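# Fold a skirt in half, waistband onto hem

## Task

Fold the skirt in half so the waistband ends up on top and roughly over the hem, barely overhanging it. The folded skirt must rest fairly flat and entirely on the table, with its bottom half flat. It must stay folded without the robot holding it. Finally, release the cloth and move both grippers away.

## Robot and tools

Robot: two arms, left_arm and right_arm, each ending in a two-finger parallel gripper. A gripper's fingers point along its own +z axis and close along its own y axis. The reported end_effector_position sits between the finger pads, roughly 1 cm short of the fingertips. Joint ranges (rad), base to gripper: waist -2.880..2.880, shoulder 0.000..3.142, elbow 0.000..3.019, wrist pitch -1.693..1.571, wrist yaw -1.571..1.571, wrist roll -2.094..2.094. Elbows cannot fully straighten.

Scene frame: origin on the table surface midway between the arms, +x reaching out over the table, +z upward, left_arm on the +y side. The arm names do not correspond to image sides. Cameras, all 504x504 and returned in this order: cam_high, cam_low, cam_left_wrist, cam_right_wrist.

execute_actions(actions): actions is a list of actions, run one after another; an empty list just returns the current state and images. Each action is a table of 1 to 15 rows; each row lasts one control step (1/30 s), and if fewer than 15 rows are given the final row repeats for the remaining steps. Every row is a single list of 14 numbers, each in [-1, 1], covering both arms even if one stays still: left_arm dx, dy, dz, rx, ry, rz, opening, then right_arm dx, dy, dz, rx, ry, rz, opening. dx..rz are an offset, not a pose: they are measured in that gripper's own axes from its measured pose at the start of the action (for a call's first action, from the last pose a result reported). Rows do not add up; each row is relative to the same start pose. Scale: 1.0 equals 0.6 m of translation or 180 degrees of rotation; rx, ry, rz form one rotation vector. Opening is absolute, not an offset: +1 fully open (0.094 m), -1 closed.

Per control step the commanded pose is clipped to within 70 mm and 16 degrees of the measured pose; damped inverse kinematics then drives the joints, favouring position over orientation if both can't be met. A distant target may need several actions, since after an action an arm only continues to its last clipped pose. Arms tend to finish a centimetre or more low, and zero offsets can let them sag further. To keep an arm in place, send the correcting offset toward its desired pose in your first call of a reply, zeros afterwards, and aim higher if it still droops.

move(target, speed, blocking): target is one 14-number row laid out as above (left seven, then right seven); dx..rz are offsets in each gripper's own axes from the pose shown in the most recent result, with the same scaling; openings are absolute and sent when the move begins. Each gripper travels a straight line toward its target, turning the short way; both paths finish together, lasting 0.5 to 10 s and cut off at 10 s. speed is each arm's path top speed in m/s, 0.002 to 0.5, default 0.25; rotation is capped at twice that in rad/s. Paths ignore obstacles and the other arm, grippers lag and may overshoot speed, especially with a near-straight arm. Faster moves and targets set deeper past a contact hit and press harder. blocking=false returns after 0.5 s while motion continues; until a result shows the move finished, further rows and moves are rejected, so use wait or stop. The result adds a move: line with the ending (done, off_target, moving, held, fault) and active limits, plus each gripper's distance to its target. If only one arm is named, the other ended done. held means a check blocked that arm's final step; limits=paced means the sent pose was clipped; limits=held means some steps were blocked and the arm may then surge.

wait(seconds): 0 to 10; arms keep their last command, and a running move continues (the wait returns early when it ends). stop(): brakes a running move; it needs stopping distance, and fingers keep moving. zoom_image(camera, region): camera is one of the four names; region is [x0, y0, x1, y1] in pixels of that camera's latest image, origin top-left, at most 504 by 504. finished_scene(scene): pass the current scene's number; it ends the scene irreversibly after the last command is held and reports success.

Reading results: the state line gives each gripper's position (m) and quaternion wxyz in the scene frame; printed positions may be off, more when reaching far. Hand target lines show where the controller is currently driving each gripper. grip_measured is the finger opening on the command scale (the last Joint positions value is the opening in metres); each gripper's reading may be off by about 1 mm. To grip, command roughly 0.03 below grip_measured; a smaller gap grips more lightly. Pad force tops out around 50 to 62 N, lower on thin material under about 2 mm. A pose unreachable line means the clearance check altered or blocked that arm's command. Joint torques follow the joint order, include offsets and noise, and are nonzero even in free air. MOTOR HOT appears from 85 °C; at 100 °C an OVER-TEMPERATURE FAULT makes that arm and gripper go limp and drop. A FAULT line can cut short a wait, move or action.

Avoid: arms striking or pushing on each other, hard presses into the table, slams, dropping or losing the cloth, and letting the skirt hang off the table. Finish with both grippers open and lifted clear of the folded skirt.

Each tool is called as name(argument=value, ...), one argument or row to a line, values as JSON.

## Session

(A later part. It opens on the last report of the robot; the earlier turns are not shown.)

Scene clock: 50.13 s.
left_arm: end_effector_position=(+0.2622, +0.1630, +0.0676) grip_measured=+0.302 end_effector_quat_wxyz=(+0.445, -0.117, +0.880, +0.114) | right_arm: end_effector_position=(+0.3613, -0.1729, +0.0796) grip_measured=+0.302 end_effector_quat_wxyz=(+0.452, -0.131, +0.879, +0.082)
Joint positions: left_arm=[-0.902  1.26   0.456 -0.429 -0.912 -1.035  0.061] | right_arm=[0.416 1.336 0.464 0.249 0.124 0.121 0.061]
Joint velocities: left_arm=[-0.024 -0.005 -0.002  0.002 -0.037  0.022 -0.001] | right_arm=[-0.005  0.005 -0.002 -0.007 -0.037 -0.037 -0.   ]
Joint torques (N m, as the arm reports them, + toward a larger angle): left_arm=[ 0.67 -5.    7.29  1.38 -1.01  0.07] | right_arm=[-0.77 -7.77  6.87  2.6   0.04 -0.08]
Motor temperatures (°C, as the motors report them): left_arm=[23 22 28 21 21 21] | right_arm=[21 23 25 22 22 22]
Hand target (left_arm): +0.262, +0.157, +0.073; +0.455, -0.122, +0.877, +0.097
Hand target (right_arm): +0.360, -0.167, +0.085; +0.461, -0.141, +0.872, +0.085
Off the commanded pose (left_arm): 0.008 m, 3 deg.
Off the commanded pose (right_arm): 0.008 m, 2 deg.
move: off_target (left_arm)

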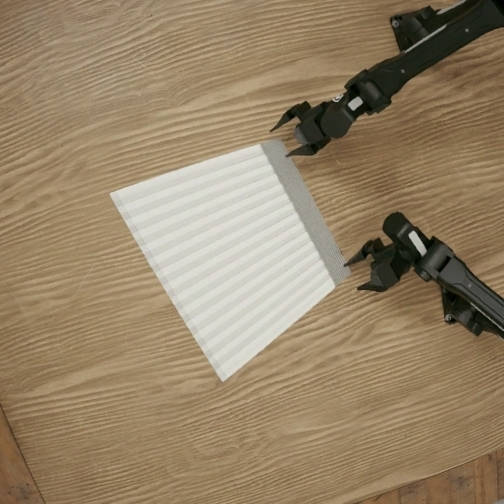

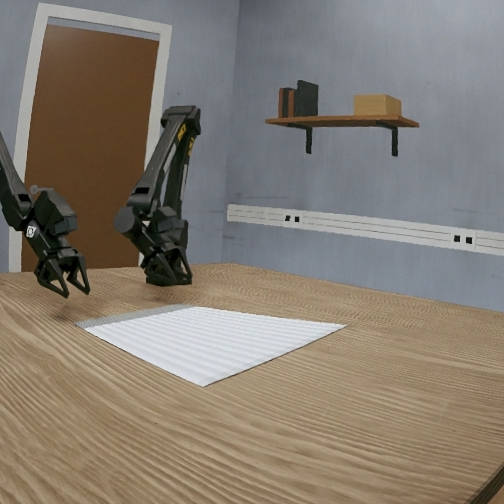

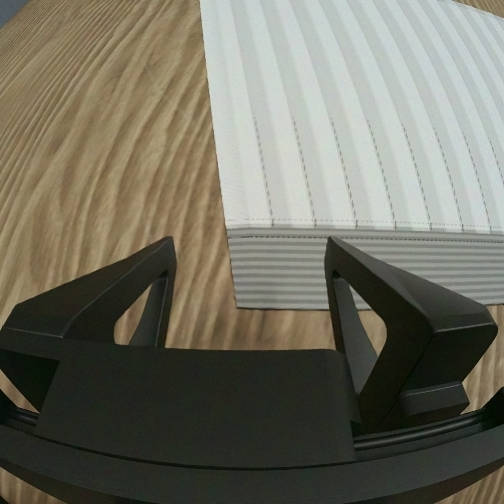

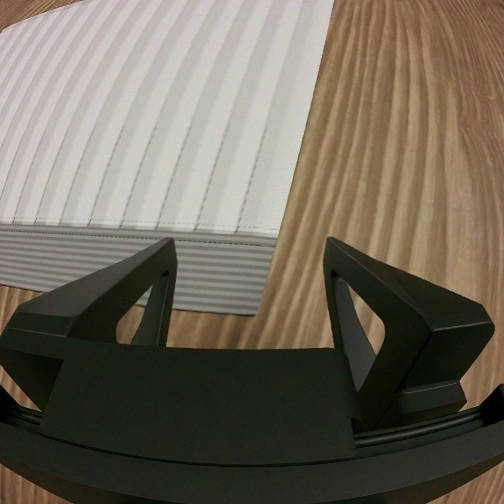

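move(
  target=[0.075,-0.045,0.095,0.03,-0.05,-0.04,0.3,0.085,0.025,0.095,-0.008,-0.05,0.012,0.3],
  speed=0.07,
)

Scene clock: 54.27 s.
left_arm: end_effector_position=(+0.2895, +0.1441, +0.0135) grip_measured=+0.302 end_effector_quat_wxyz=(+0.541, -0.143, +0.827, +0.053) | right_arm: end_effector_position=(+0.3821, -0.1555, +0.0177) grip_measured=+0.302 end_effector_quat_wxyz=(+0.531, -0.112, +0.833, +0.109)
Joint positions: left_arm=[-0.901  1.618  0.358  0.364 -1.019 -0.89   0.061] | right_arm=[0.438 1.754 0.424 0.901 0.153 0.139 0.061]
Joint velocities: left_arm=[-0.015  0.005 -0.017  0.022  0.007  0.037  0.001] | right_arm=[ 0.005  0.005 -0.012  0.007  0.007  0.007 -0.   ]
Joint torques (N m, as the arm reports them, + toward a larger angle): left_arm=[ 2.92 -2.52  3.57  1.59  0.98  0.  ] | right_arm=[ 0.83 -6.7   3.47  1.85 -0.1   0.16]
Motor temperatures (°C, as the motors report them): left_arm=[23 22 28 21 21 21] | right_arm=[21 22 25 22 22 22]
Hand target (left_arm): +0.288, +0.150, -0.004; +0.524, -0.142, +0.838, +0.054
Hand target (right_arm): +0.373, -0.152, +0.003; +0.516, -0.114, +0.842, +0.113
Off the commanded pose (left_arm): 0.019 m, 2 deg.
Off the commanded pose (right_arm): 0.016 m, 2 deg.
move: off_target (left_arm, right_arm)

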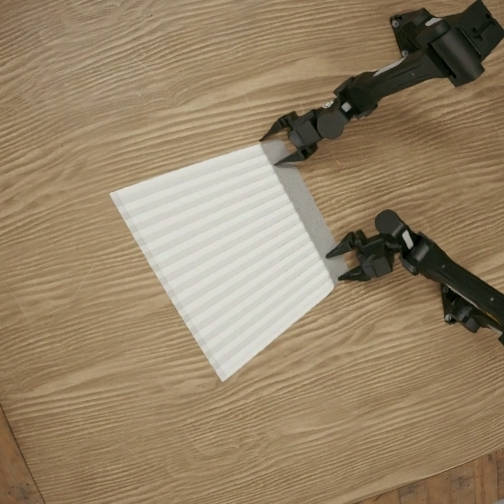

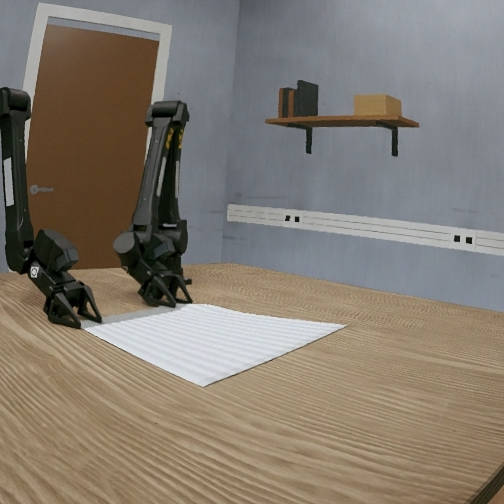

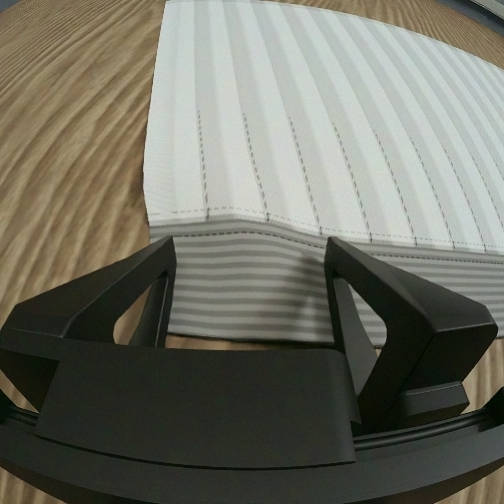

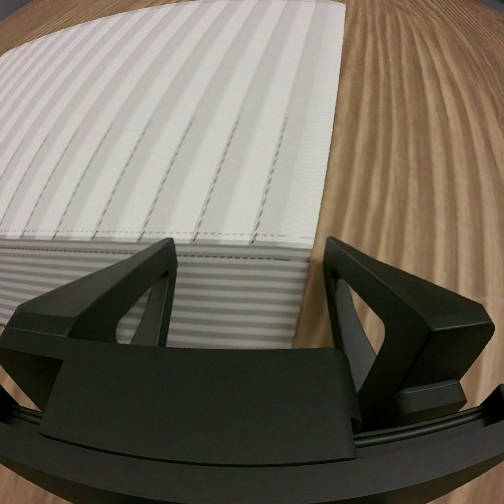

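execute_actions(
  actions=[
    [[0.03,0,0.01,0,0.01,0,-0.3,0.04,0,0,0,0.01,0,-0.3]],
    [[0.03,0,0.01,0,0.01,0,-1,0.04,0,0,0,0.01,0,-1]],
  ],
)

Scene clock: 56.90 s.
left_arm: end_effector_position=(+0.2950, +0.1382, +0.0134) grip_measured=-0.967 end_effector_quat_wxyz=(+0.546, -0.159, +0.821, +0.044) | right_arm: end_effector_position=(+0.3818, -0.1437, +0.0202) grip_measured=-0.955 end_effector_quat_wxyz=(+0.551, -0.114, +0.817, +0.128)
Joint positions: left_arm=[-0.901  1.641  0.377  0.38  -1.029 -0.919  0.002] | right_arm=[0.458 1.799 0.424 1.002 0.146 0.147 0.002]
Joint velocities: left_arm=[-0.015 -0.005  0.002 -0.007 -0.051 -0.007  0.   ] | right_arm=[-0.005 -0.015 -0.007  0.002 -0.066  0.022 -0.   ]
Joint torques (N m, as the arm reports them, + toward a larger angle): left_arm=[ 1.72 -2.85  3.08  0.87 -0.02  0.1 ] | right_arm=[-1.5  -7.44  2.42  1.32  0.3   0.04]
Motor temperatures (°C, as the motors report them): left_arm=[23 22 27 21 21 21] | right_arm=[21 22 24 22 22 22]
Hand target (left_arm): +0.287, +0.147, -0.005; +0.531, -0.146, +0.833, +0.060
Hand target (right_arm): +0.373, -0.155, -0.004; +0.527, -0.111, +0.835, +0.112
Off the commanded pose (left_arm): 0.023 m, 3 deg.
Off the commanded pose (right_arm): 0.028 m, 4 deg.

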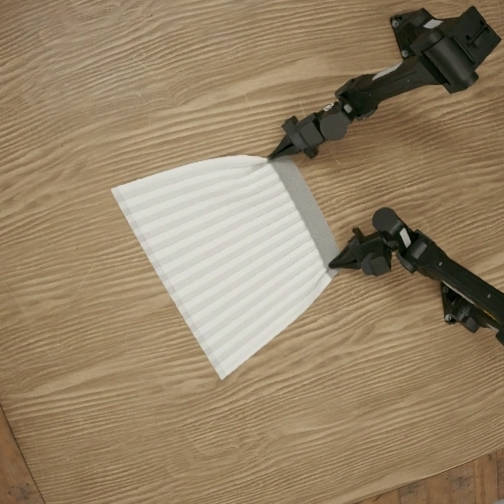

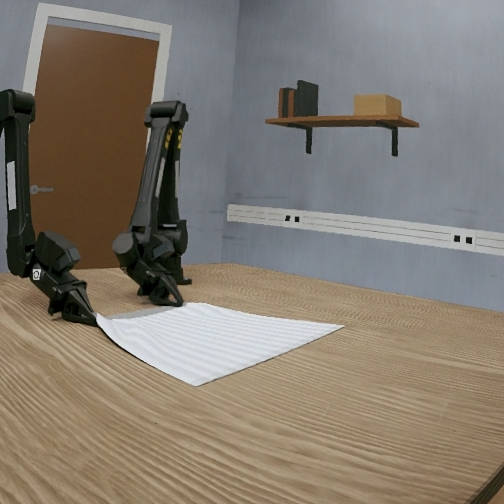

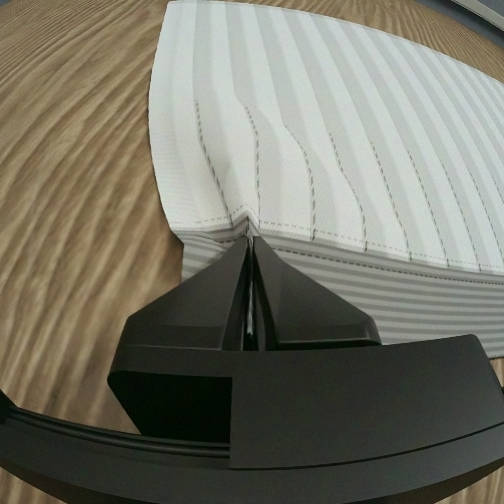

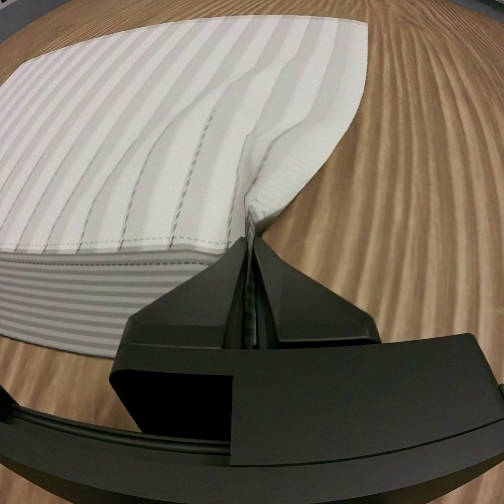

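move(
  target=[-0.138,0.078,-0.358,0.03,0.37,0.108,-1,-0.087,0.16,-0.478,0.087,0.374,0.077,-1],
  speed=0.18,
)

Scene clock: 63.80 s.
left_arm: end_effector_position=(+0.1103, +0.1447, +0.1505) grip_measured=-0.967 end_effector_quat_wxyz=(-0.008, +0.002, +1.000, +0.000) | right_arm: end_effector_position=(+0.1110, -0.1488, +0.1686) grip_measured=-0.955 end_effector_quat_wxyz=(-0.005, +0.007, +1.000, +0.001)
Joint positions: left_arm=[-0.88   0.926  0.721 -1.376  0.012 -0.911  0.002] | right_arm=[ 0.87   1.037  0.835 -1.374 -0.009  0.949  0.002]
Joint velocities: left_arm=[-0.015  0.005 -0.002 -0.002  0.022  0.081 -0.   ] | right_arm=[-0.005 -0.015 -0.017 -0.007  0.022  0.037  0.   ]
Joint torques (N m, as the arm reports them, + toward a larger angle): left_arm=[ 3.63 -2.87 13.68 -1.43 -0.71  0.38] | right_arm=[-1.48 -3.43 12.02 -1.53  0.32  0.08]
Motor temperatures (°C, as the motors report them): left_arm=[23 22 27 21 21 21] | right_arm=[21 22 24 22 22 22]
Hand target (left_arm): +0.117, +0.149, +0.170; +0.001, +0.000, +1.000, -0.001
Hand target (right_arm): +0.114, -0.146, +0.184; -0.001, +0.007, +1.000, -0.004
Off the commanded pose (left_arm): 0.022 m, 1 deg.
Off the commanded pose (right_arm): 0.015 m, 1 deg.
move: off_target (left_arm, right_arm)

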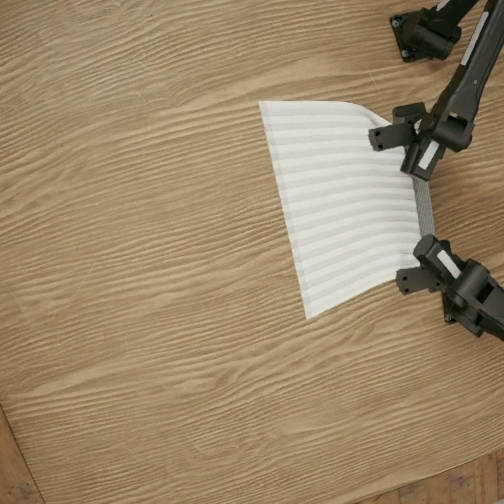

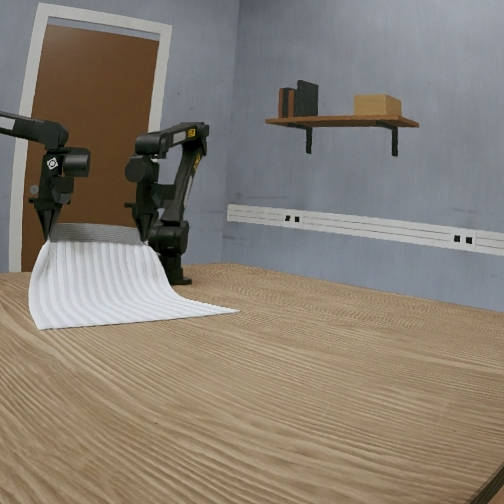

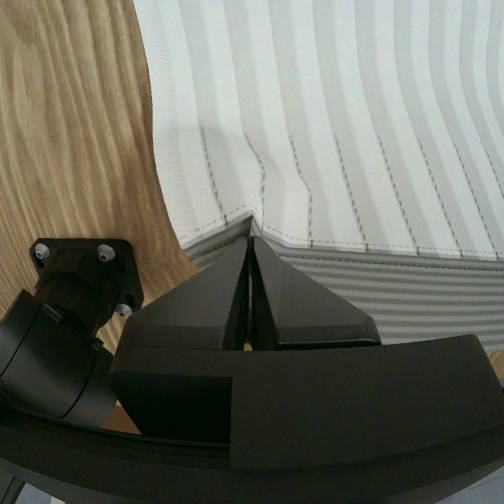

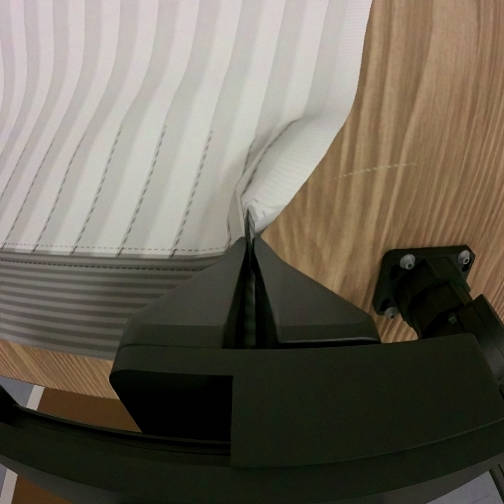

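Hem at x≈0.38. Tilt and advance.

move(
  target=[-0.17,0,0.03,0,0.12,0,-1,-0.17,0,0.045,0,0.12,0,-1],
  speed=0.12,
)

Scene clock: 67.47 s.
left_arm: end_effector_position=(+0.1973, +0.1426, +0.1202) grip_measured=-0.967 end_effector_quat_wxyz=(-0.200, +0.002, +0.980, -0.001) | right_arm: end_effector_position=(+0.1987, -0.1487, +0.1278) grip_measured=-0.955 end_effector_quat_wxyz=(-0.201, +0.012, +0.980, -0.005)
Joint positions: left_arm=[-0.519  1.386  0.932 -1.464  0.208 -0.514  0.002] | right_arm=[ 0.536  1.471  1.043 -1.484 -0.22   0.587  0.002]
Joint velocities: left_arm=[-0.005  0.024 -0.007 -0.017  0.022 -0.022 -0.002] | right_arm=[-0.005 -0.015 -0.017 -0.002 -0.007 -0.037  0.001]
Joint torques (N m, as the arm reports them, + toward a larger angle): left_arm=[ 3.39 -5.61 12.63 -1.42 -0.53  0.35] | right_arm=[-2.52 -9.11 11.32 -1.45  0.23 -0.22]
Motor temperatures (°C, as the motors report them): left_arm=[23 22 28 21 21 21] | right_arm=[21 22 25 22 22 22]
Hand target (left_arm): +0.212, +0.144, +0.132; -0.195, +0.001, +0.981, -0.001
Hand target (right_arm): +0.214, -0.149, +0.140; -0.190, +0.008, +0.982, -0.001
Off the commanded pose (left_arm): 0.018 m, 1 deg.
Off the commanded pose (right_arm): 0.019 m, 1 deg.
move: off_target (left_arm, right_arm)

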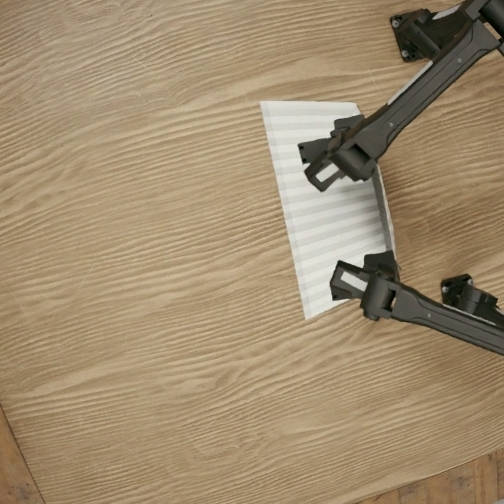

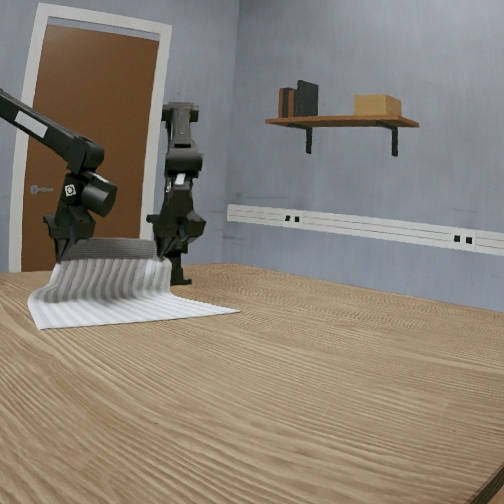

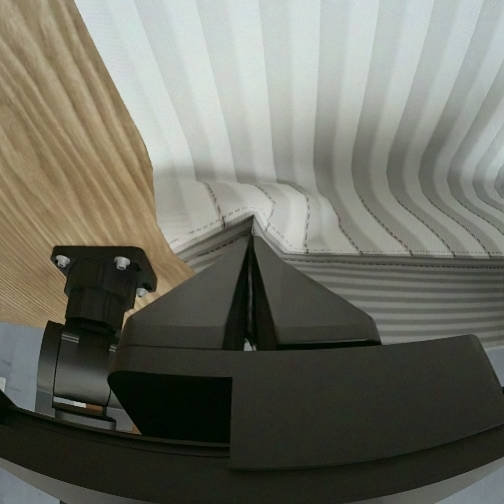

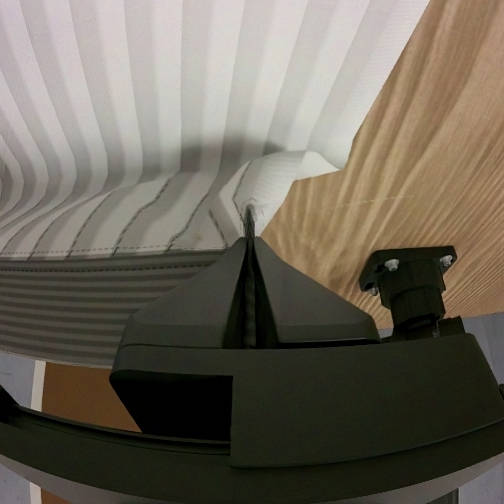

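move(
  target=[-0.26,0,-0.03,0,0.06,0,-1,-0.26,0,-0.03,0,0.06,0,-1],
  speed=0.12,
)

Scene clock: 71.07 s.
left_arm: end_effector_position=(+0.3320, +0.1393, +0.0696) grip_measured=-0.967 end_effector_quat_wxyz=(-0.296, +0.000, +0.955, +0.001) | right_arm: end_effector_position=(+0.3315, -0.1503, +0.0737) grip_measured=-0.955 end_effector_quat_wxyz=(-0.304, +0.018, +0.952, -0.013)
Joint positions: left_arm=[-0.347  1.873  1.328 -1.593  0.21  -0.319  0.002] | right_arm=[ 0.355  1.946  1.448 -1.653 -0.226  0.391  0.002]
Joint velocities: left_arm=[-0.005 -0.005 -0.022  0.002  0.022  0.066  0.001] | right_arm=[-0.015 -0.005  0.002 -0.007 -0.007 -0.051  0.001]
Joint torques (N m, as the arm reports them, + toward a larger angle): left_arm=[  2.97 -10.77  11.92  -1.55  -0.4    0.31] | right_arm=[ -1.69 -15.5   10.69  -1.45   0.12  -0.1 ]
Motor temperatures (°C, as the motors report them): left_arm=[23 22 28 21 21 21] | right_arm=[21 22 25 22 22 22]
Hand target (left_arm): +0.348, +0.142, +0.077; -0.291, +0.001, +0.957, -0.001
Hand target (right_arm): +0.349, -0.151, +0.083; -0.291, +0.013, +0.957, -0.006
Off the commanded pose (left_arm): 0.017 m, 1 deg.
Off the commanded pose (right_arm): 0.020 m, 2 deg.
move: off_target (left_arm, right_arm)

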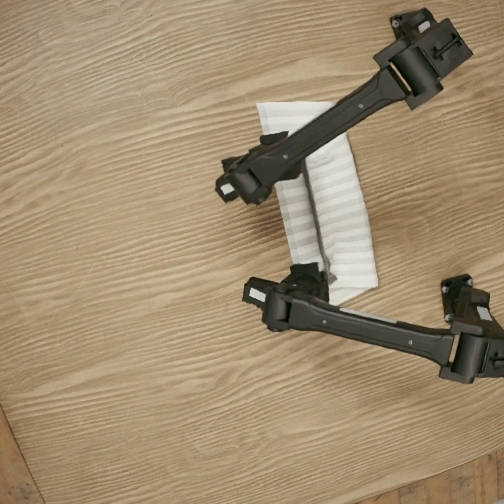

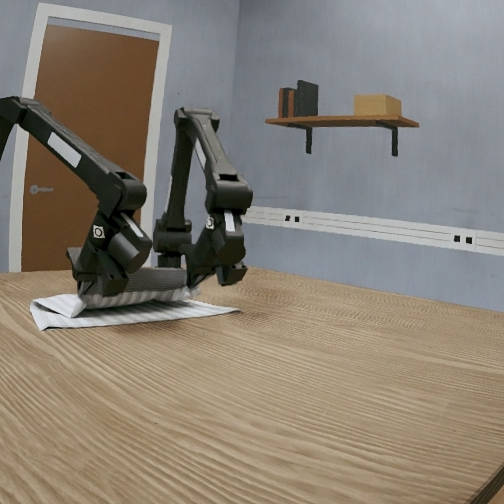

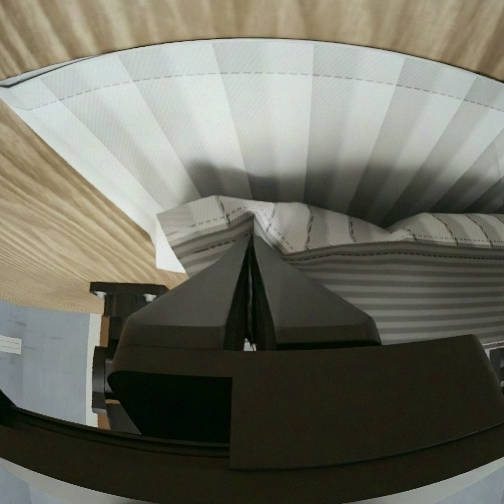

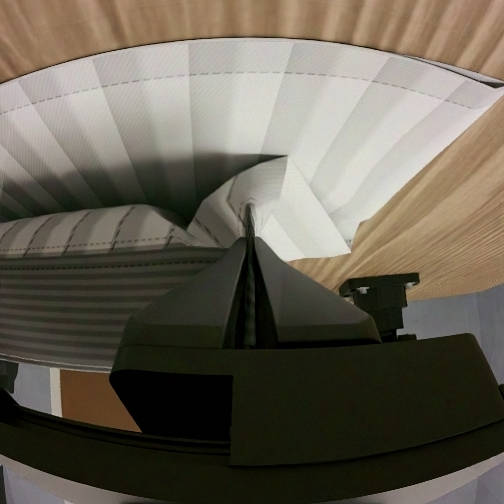

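move(
  target=[-0.052,0,-0.015,0,0,0,-1,-0.052,0,-0.015,0,0,0,-1],
  speed=0.08,
)

move(
  target=[-0.02,0,-0.025,0,0,0,-0.2,-0.02,0,-0.025,0,0,0,-0.2],
)

move(
  target=[-0.12,0.05,-0.14,0,-0.06,0,-0.2,-0.12,-0.05,-0.14,0,-0.06,0,-0.2],
  speed=0.1,
)

Scene clock: 75.07 s.
left_arm: end_effector_position=(+0.3429, +0.1374, +0.0539) grip_measured=-0.967 end_effector_quat_wxyz=(-0.305, +0.002, +0.952, +0.006) | right_arm: end_effector_position=(+0.3431, -0.1495, +0.0572) grip_measured=-0.955 end_effector_quat_wxyz=(-0.316, +0.020, +0.948, -0.021)
Joint positions: left_arm=[-0.344  1.933  1.365 -1.593  0.204 -0.313  0.002] | right_arm=[ 0.348  2.011  1.493 -1.665 -0.219  0.386  0.002]
Joint velocities: left_arm=[-0.024  0.005  0.012  0.007  0.022  0.051  0.   ] | right_arm=[-0.005  0.005 -0.012  0.017 -0.037 -0.007 -0.   ]
Joint torques (N m, as the arm reports them, + toward a larger angle): left_arm=[  3.09 -11.26  12.13  -1.3   -0.3    0.28] | right_arm=[ -2.45 -16.31  10.6   -1.44   0.06  -0.18]
Motor temperatures (°C, as the motors report them): left_arm=[23 22 28 21 21 21] | right_arm=[21 22 26 22 22 22]
Hand target (left_arm): +0.362, +0.140, +0.060; -0.296, +0.000, +0.955, +0.001
Hand target (right_arm): +0.362, -0.152, +0.063; -0.303, +0.019, +0.953, -0.013
Off the commanded pose (left_arm): 0.021 m, 1 deg.
Off the commanded pose (right_arm): 0.020 m, 2 deg.
move: off_target (left_arm, right_arm)

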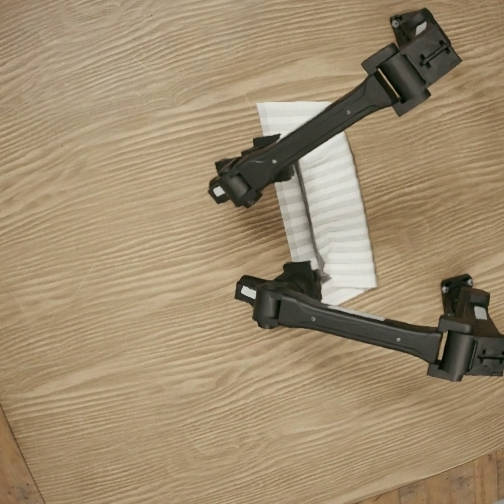

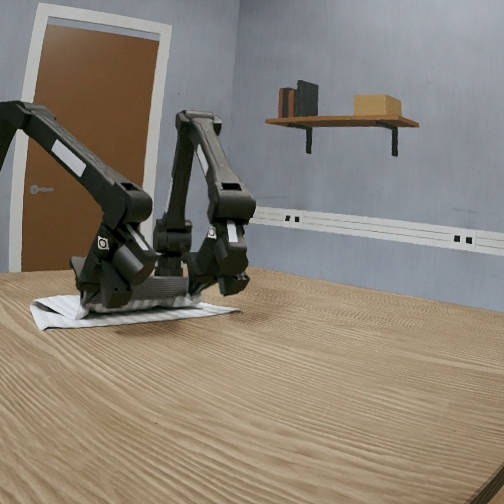

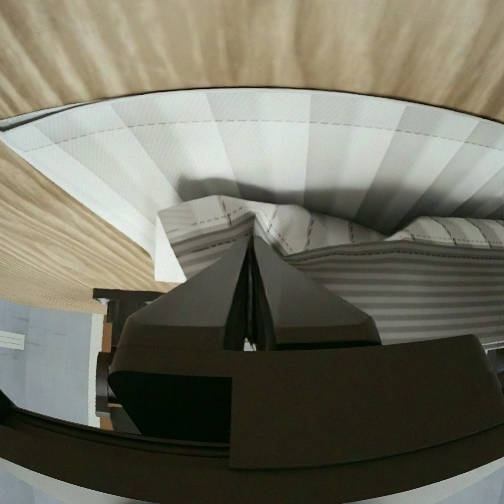

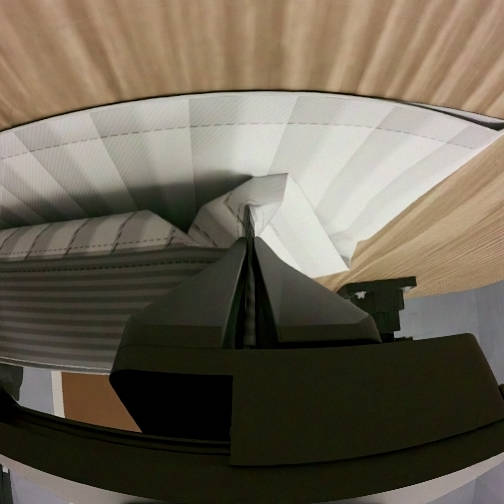

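Scene clock: 75.80 s.
left_arm: end_effector_position=(+0.3446, +0.1372, +0.0561) grip_measured=-0.202 end_effector_quat_wxyz=(-0.308, +0.002, +0.951, +0.009) | right_arm: end_effector_position=(+0.3428, -0.1509, +0.0548) grip_measured=-0.202 end_effector_quat_wxyz=(-0.327, +0.021, +0.944, -0.029)
Joint positions: left_arm=[-0.344  1.938  1.377 -1.607  0.201 -0.312  0.038] | right_arm=[ 0.348  2.029  1.506 -1.686 -0.213  0.386  0.037]
Joint velocities: left_arm=[-0.015  0.005 -0.012 -0.007  0.007  0.022  0.   ] | right_arm=[ 0.005 -0.015 -0.002 -0.002  0.051 -0.007 -0.001]
Joint torques (N m, as the arm reports them, + toward a larger angle): left_arm=[  2.74 -11.03  12.08  -1.55  -0.21   0.26] | right_arm=[ -1.95 -16.33  10.92  -1.69  -0.09  -0.09]
Motor temperatures (°C, as the motors report them): left_arm=[23 22 28 21 21 21] | right_arm=[21 22 26 22 22 22]
Hand target (left_arm): +0.361, +0.137, +0.059; -0.305, +0.002, +0.952, +0.006
Hand target (right_arm): +0.361, -0.150, +0.062; -0.316, +0.020, +0.948, -0.021
Off the commanded pose (left_arm): 0.017 m, 0 deg.
Off the commanded pose (right_arm): 0.020 m, 2 deg.
move: off_target (left_arm, right_arm)

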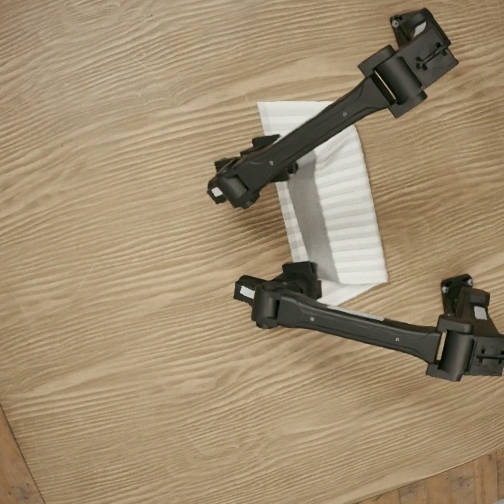

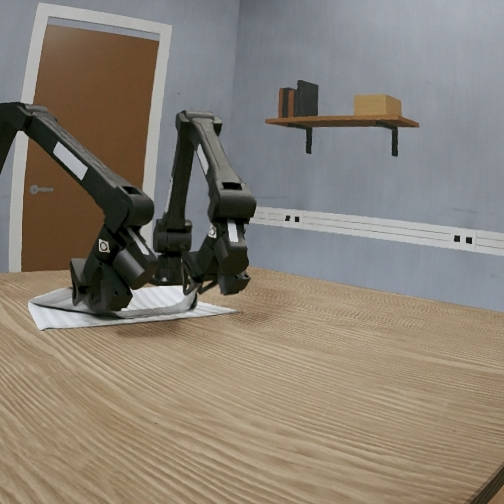

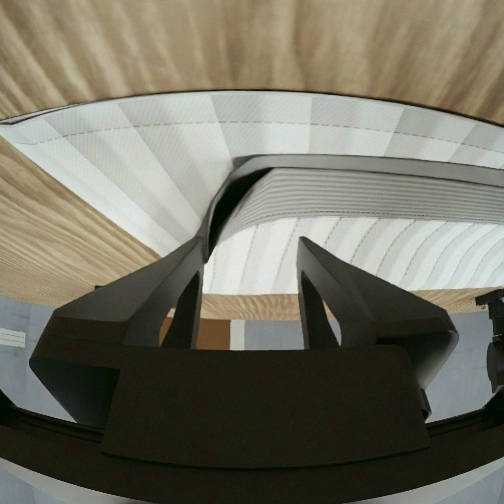

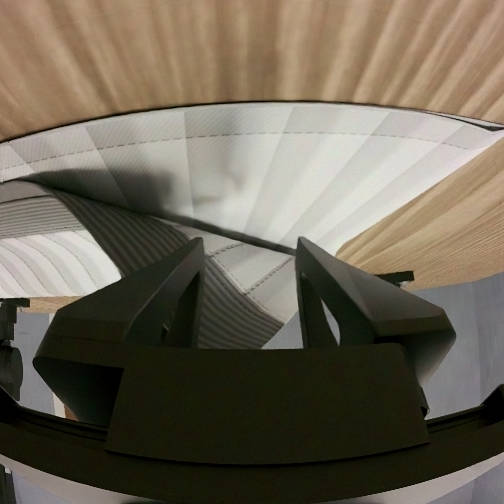

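Scene clock: 77.30 s.
left_arm: end_effector_position=(+0.4343, +0.1642, +0.0795) grip_measured=-0.202 end_effector_quat_wxyz=(-0.223, +0.003, +0.975, +0.011) | right_arm: end_effector_position=(+0.4338, -0.1815, +0.0714) grip_measured=-0.202 end_effector_quat_wxyz=(-0.246, +0.022, +0.968, -0.035)
Joint positions: left_arm=[-0.257  1.98   1.577 -1.607  0.105 -0.262  0.038] | right_arm=[ 0.259  2.089  1.717 -1.692 -0.099  0.345  0.037]
Joint velocities: left_arm=[-0.005  0.005  0.002 -0.012 -0.037 -0.022 -0.001] | right_arm=[-0.005 -0.005  0.002 -0.007 -0.139 -0.022 -0.001]
Joint torques (N m, as the arm reports them, + toward a larger angle): left_arm=[  2.59 -12.21  13.48  -1.07  -0.25   0.27] | right_arm=[ -1.71 -17.53  11.9   -1.35  -0.03  -0.15]
Motor temperatures (°C, as the motors report them): left_arm=[23 23 29 21 21 21] | right_arm=[21 22 26 22 22 22]
Hand target (left_arm): +0.451, +0.166, +0.083; -0.217, +0.003, +0.976, +0.008
Hand target (right_arm): +0.450, -0.181, +0.079; -0.234, +0.018, +0.972, -0.029
Off the commanded pose (left_arm): 0.019 m, 1 deg.
Off the commanded pose (right_arm): 0.018 m, 1 deg.
joint sent to its limit (right arm) — the command would take joint 4 (wrist pitch) past its lower limit, so that joint was sent only as far as its limit.
move: off_target (left_arm, right_arm)

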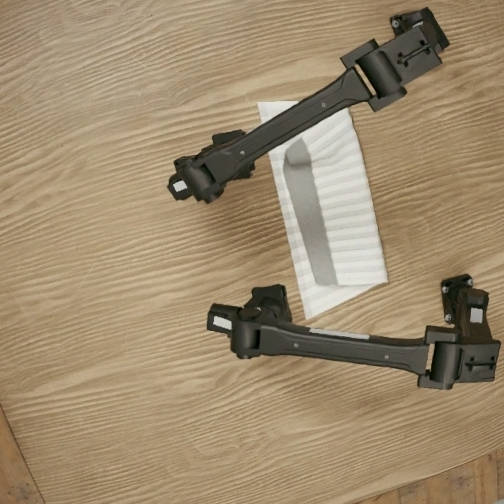

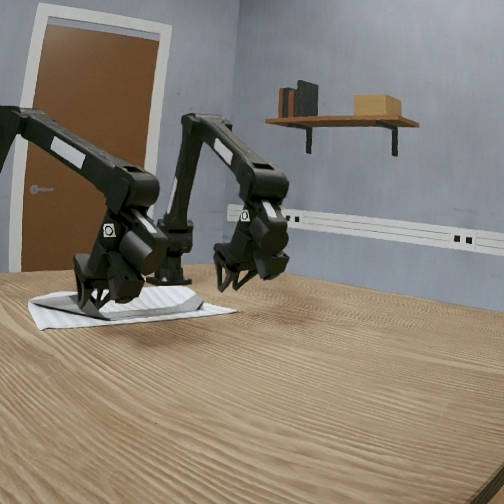

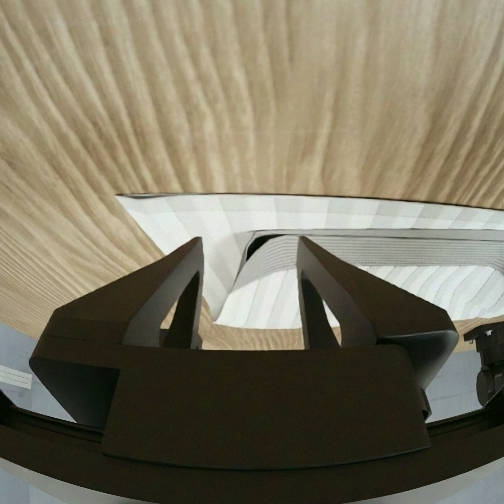

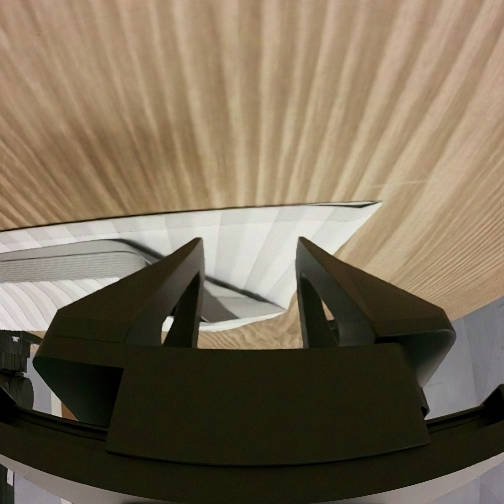

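move(
  target=[0.2,0.35,-0.12,0,-0.18,0,0,0.2,-0.35,-0.12,0,-0.18,0,0],
)

zoom_image(
  camera="cam_high",
  region=[200,80,450,330],
)

Scene clock: 80.53 s.
left_arm: end_effector_position=(+0.3562, +0.3709, +0.1993) grip_measured=-0.002 end_effector_quat_wxyz=(+0.048, +0.002, +0.999, +0.008) | right_arm: end_effector_position=(+0.3589, -0.3824, +0.2138) grip_measured=-0.002 end_effector_quat_wxyz=(+0.036, +0.019, +0.998, -0.037)
Joint positions: left_arm=[ 0.167  1.289  1.107 -1.292 -0.004  0.137  0.047] | right_arm=[-0.09   1.354  1.206 -1.351  0.074  0.011  0.047]
Joint velocities: left_arm=[ 0.005  0.005 -0.002 -0.002 -0.051  0.066 -0.001] | right_arm=[-0.015 -0.015 -0.002  0.007 -0.066 -0.051  0.   ]
Joint torques (N m, as the arm reports them, + toward a larger angle): left_arm=[ 1.91 -6.98  9.87  1.08  0.08  0.25] | right_arm=[-1.28 -9.55  8.43  0.96 -0.12 -0.05]
Motor temperatures (°C, as the motors report them): left_arm=[23 23 29 21 21 21] | right_arm=[21 23 26 22 22 22]
Hand target (left_arm): +0.359, +0.372, +0.200; +0.058, +0.007, +0.998, +0.008
Hand target (right_arm): +0.360, -0.382, +0.209; +0.036, +0.011, +0.999, -0.037
Off the commanded pose (left_arm): 0.004 m, 1 deg.
Off the commanded pose (right_arm): 0.007 m, 1 deg.
move: done

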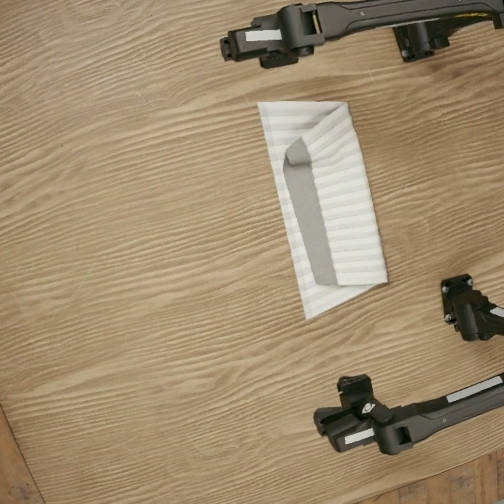

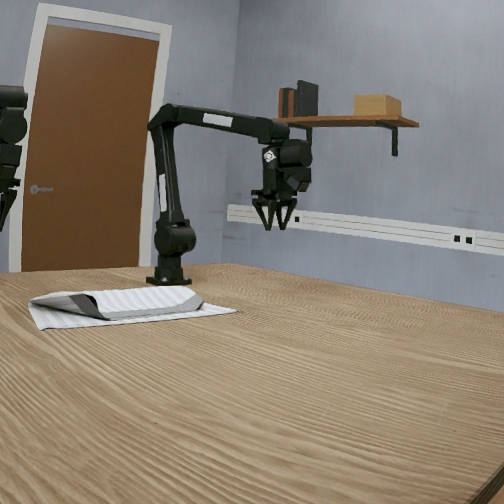

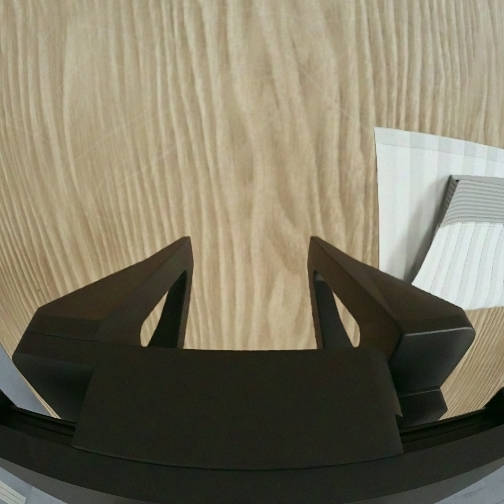

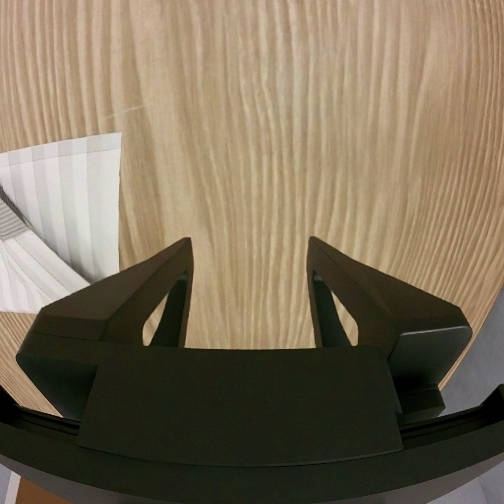

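Region (200, 80, 450, 330) of cam_high's 504x504 image, scaled by 2.016, with more detail than that image has.

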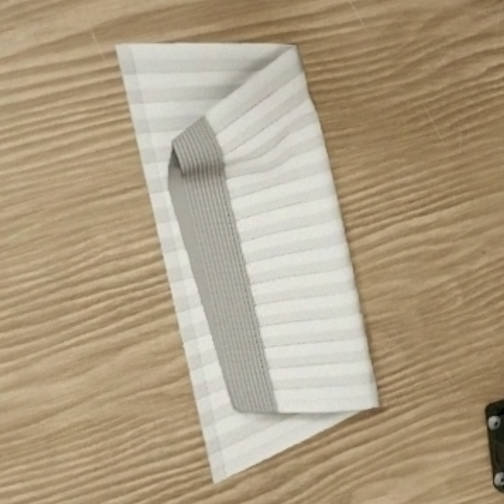

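move(
  target=[0.065,-0.37,0.17,0,0.03,0,0.3,0.06,0.4,0.16,-0.024,0.023,0,0.3],
)

Scene clock: 86.03 s.
left_arm: end_effector_position=(+0.3213, +0.1564, +0.0901) grip_measured=+0.298 end_effector_quat_wxyz=(-0.007, +0.007, +1.000, +0.015) | right_arm: end_effector_position=(+0.3295, -0.1508, +0.0924) grip_measured=+0.298 end_effector_quat_wxyz=(-0.013, +0.010, +1.000, -0.003)
Joint positions: left_arm=[-0.42   1.464  0.978 -1.111 -0.021 -0.441  0.061] | right_arm=[ 0.443  1.574  1.111 -1.132 -0.007  0.528  0.061]
Joint velocities: left_arm=[-0.015 -0.024 -0.007 -0.012 -0.022  0.051  0.   ] | right_arm=[ 0.015 -0.015 -0.007 -0.027  0.007  0.037  0.001]
Joint torques (N m, as the arm reports them, + toward a larger angle): left_arm=[ 1.48 -7.26  9.69  0.82 -0.12  0.06] | right_arm=[ -1.27 -12.49   9.04   0.62  -0.05   0.15]
Motor temperatures (°C, as the motors report them): left_arm=[23 23 28 21 21 21] | right_arm=[21 22 26 22 22 22]
Hand target (left_arm): +0.327, +0.152, +0.089; -0.000, +0.002, +1.000, +0.011
Hand target (right_arm): +0.337, -0.148, +0.096; -0.003, +0.019, +1.000, +0.002
Off the commanded pose (left_arm): 0.007 m, 1 deg.
Off the commanded pose (right_arm): 0.012 m, 2 deg.
move: off_target (right_arm)

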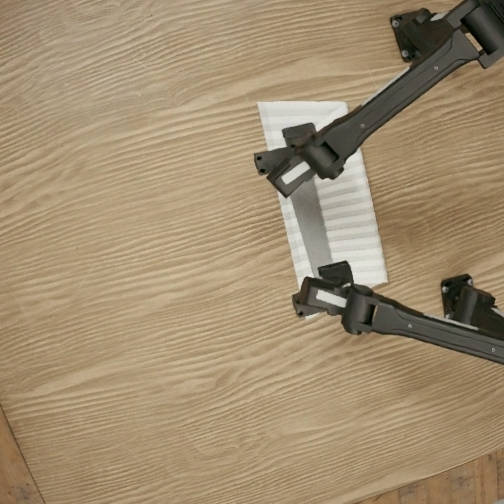

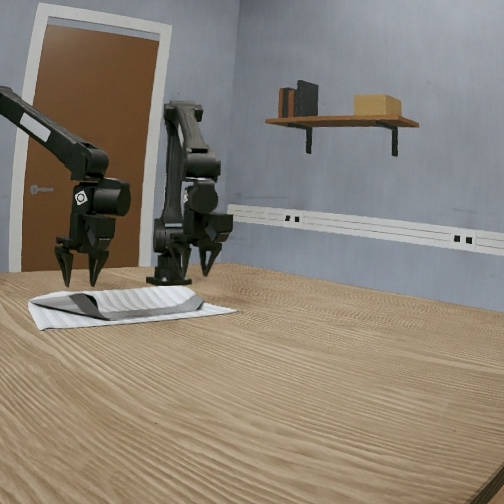

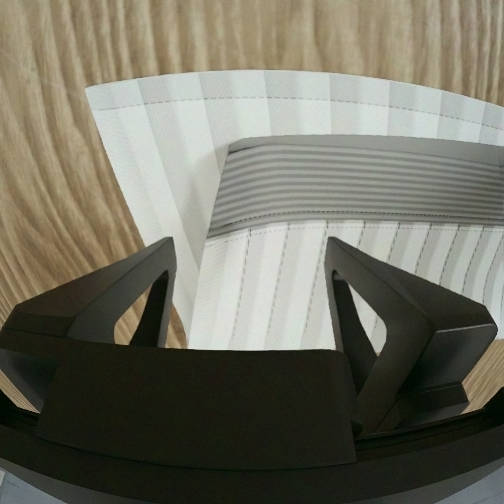

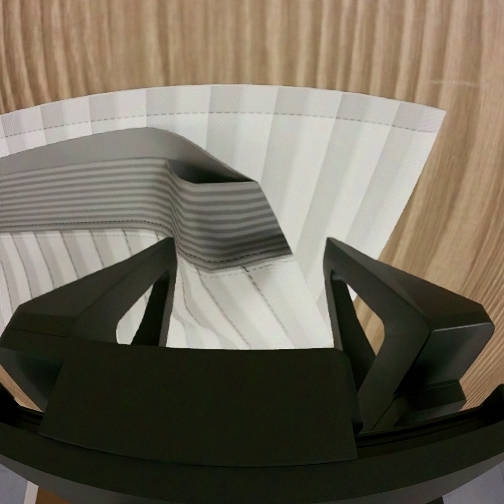

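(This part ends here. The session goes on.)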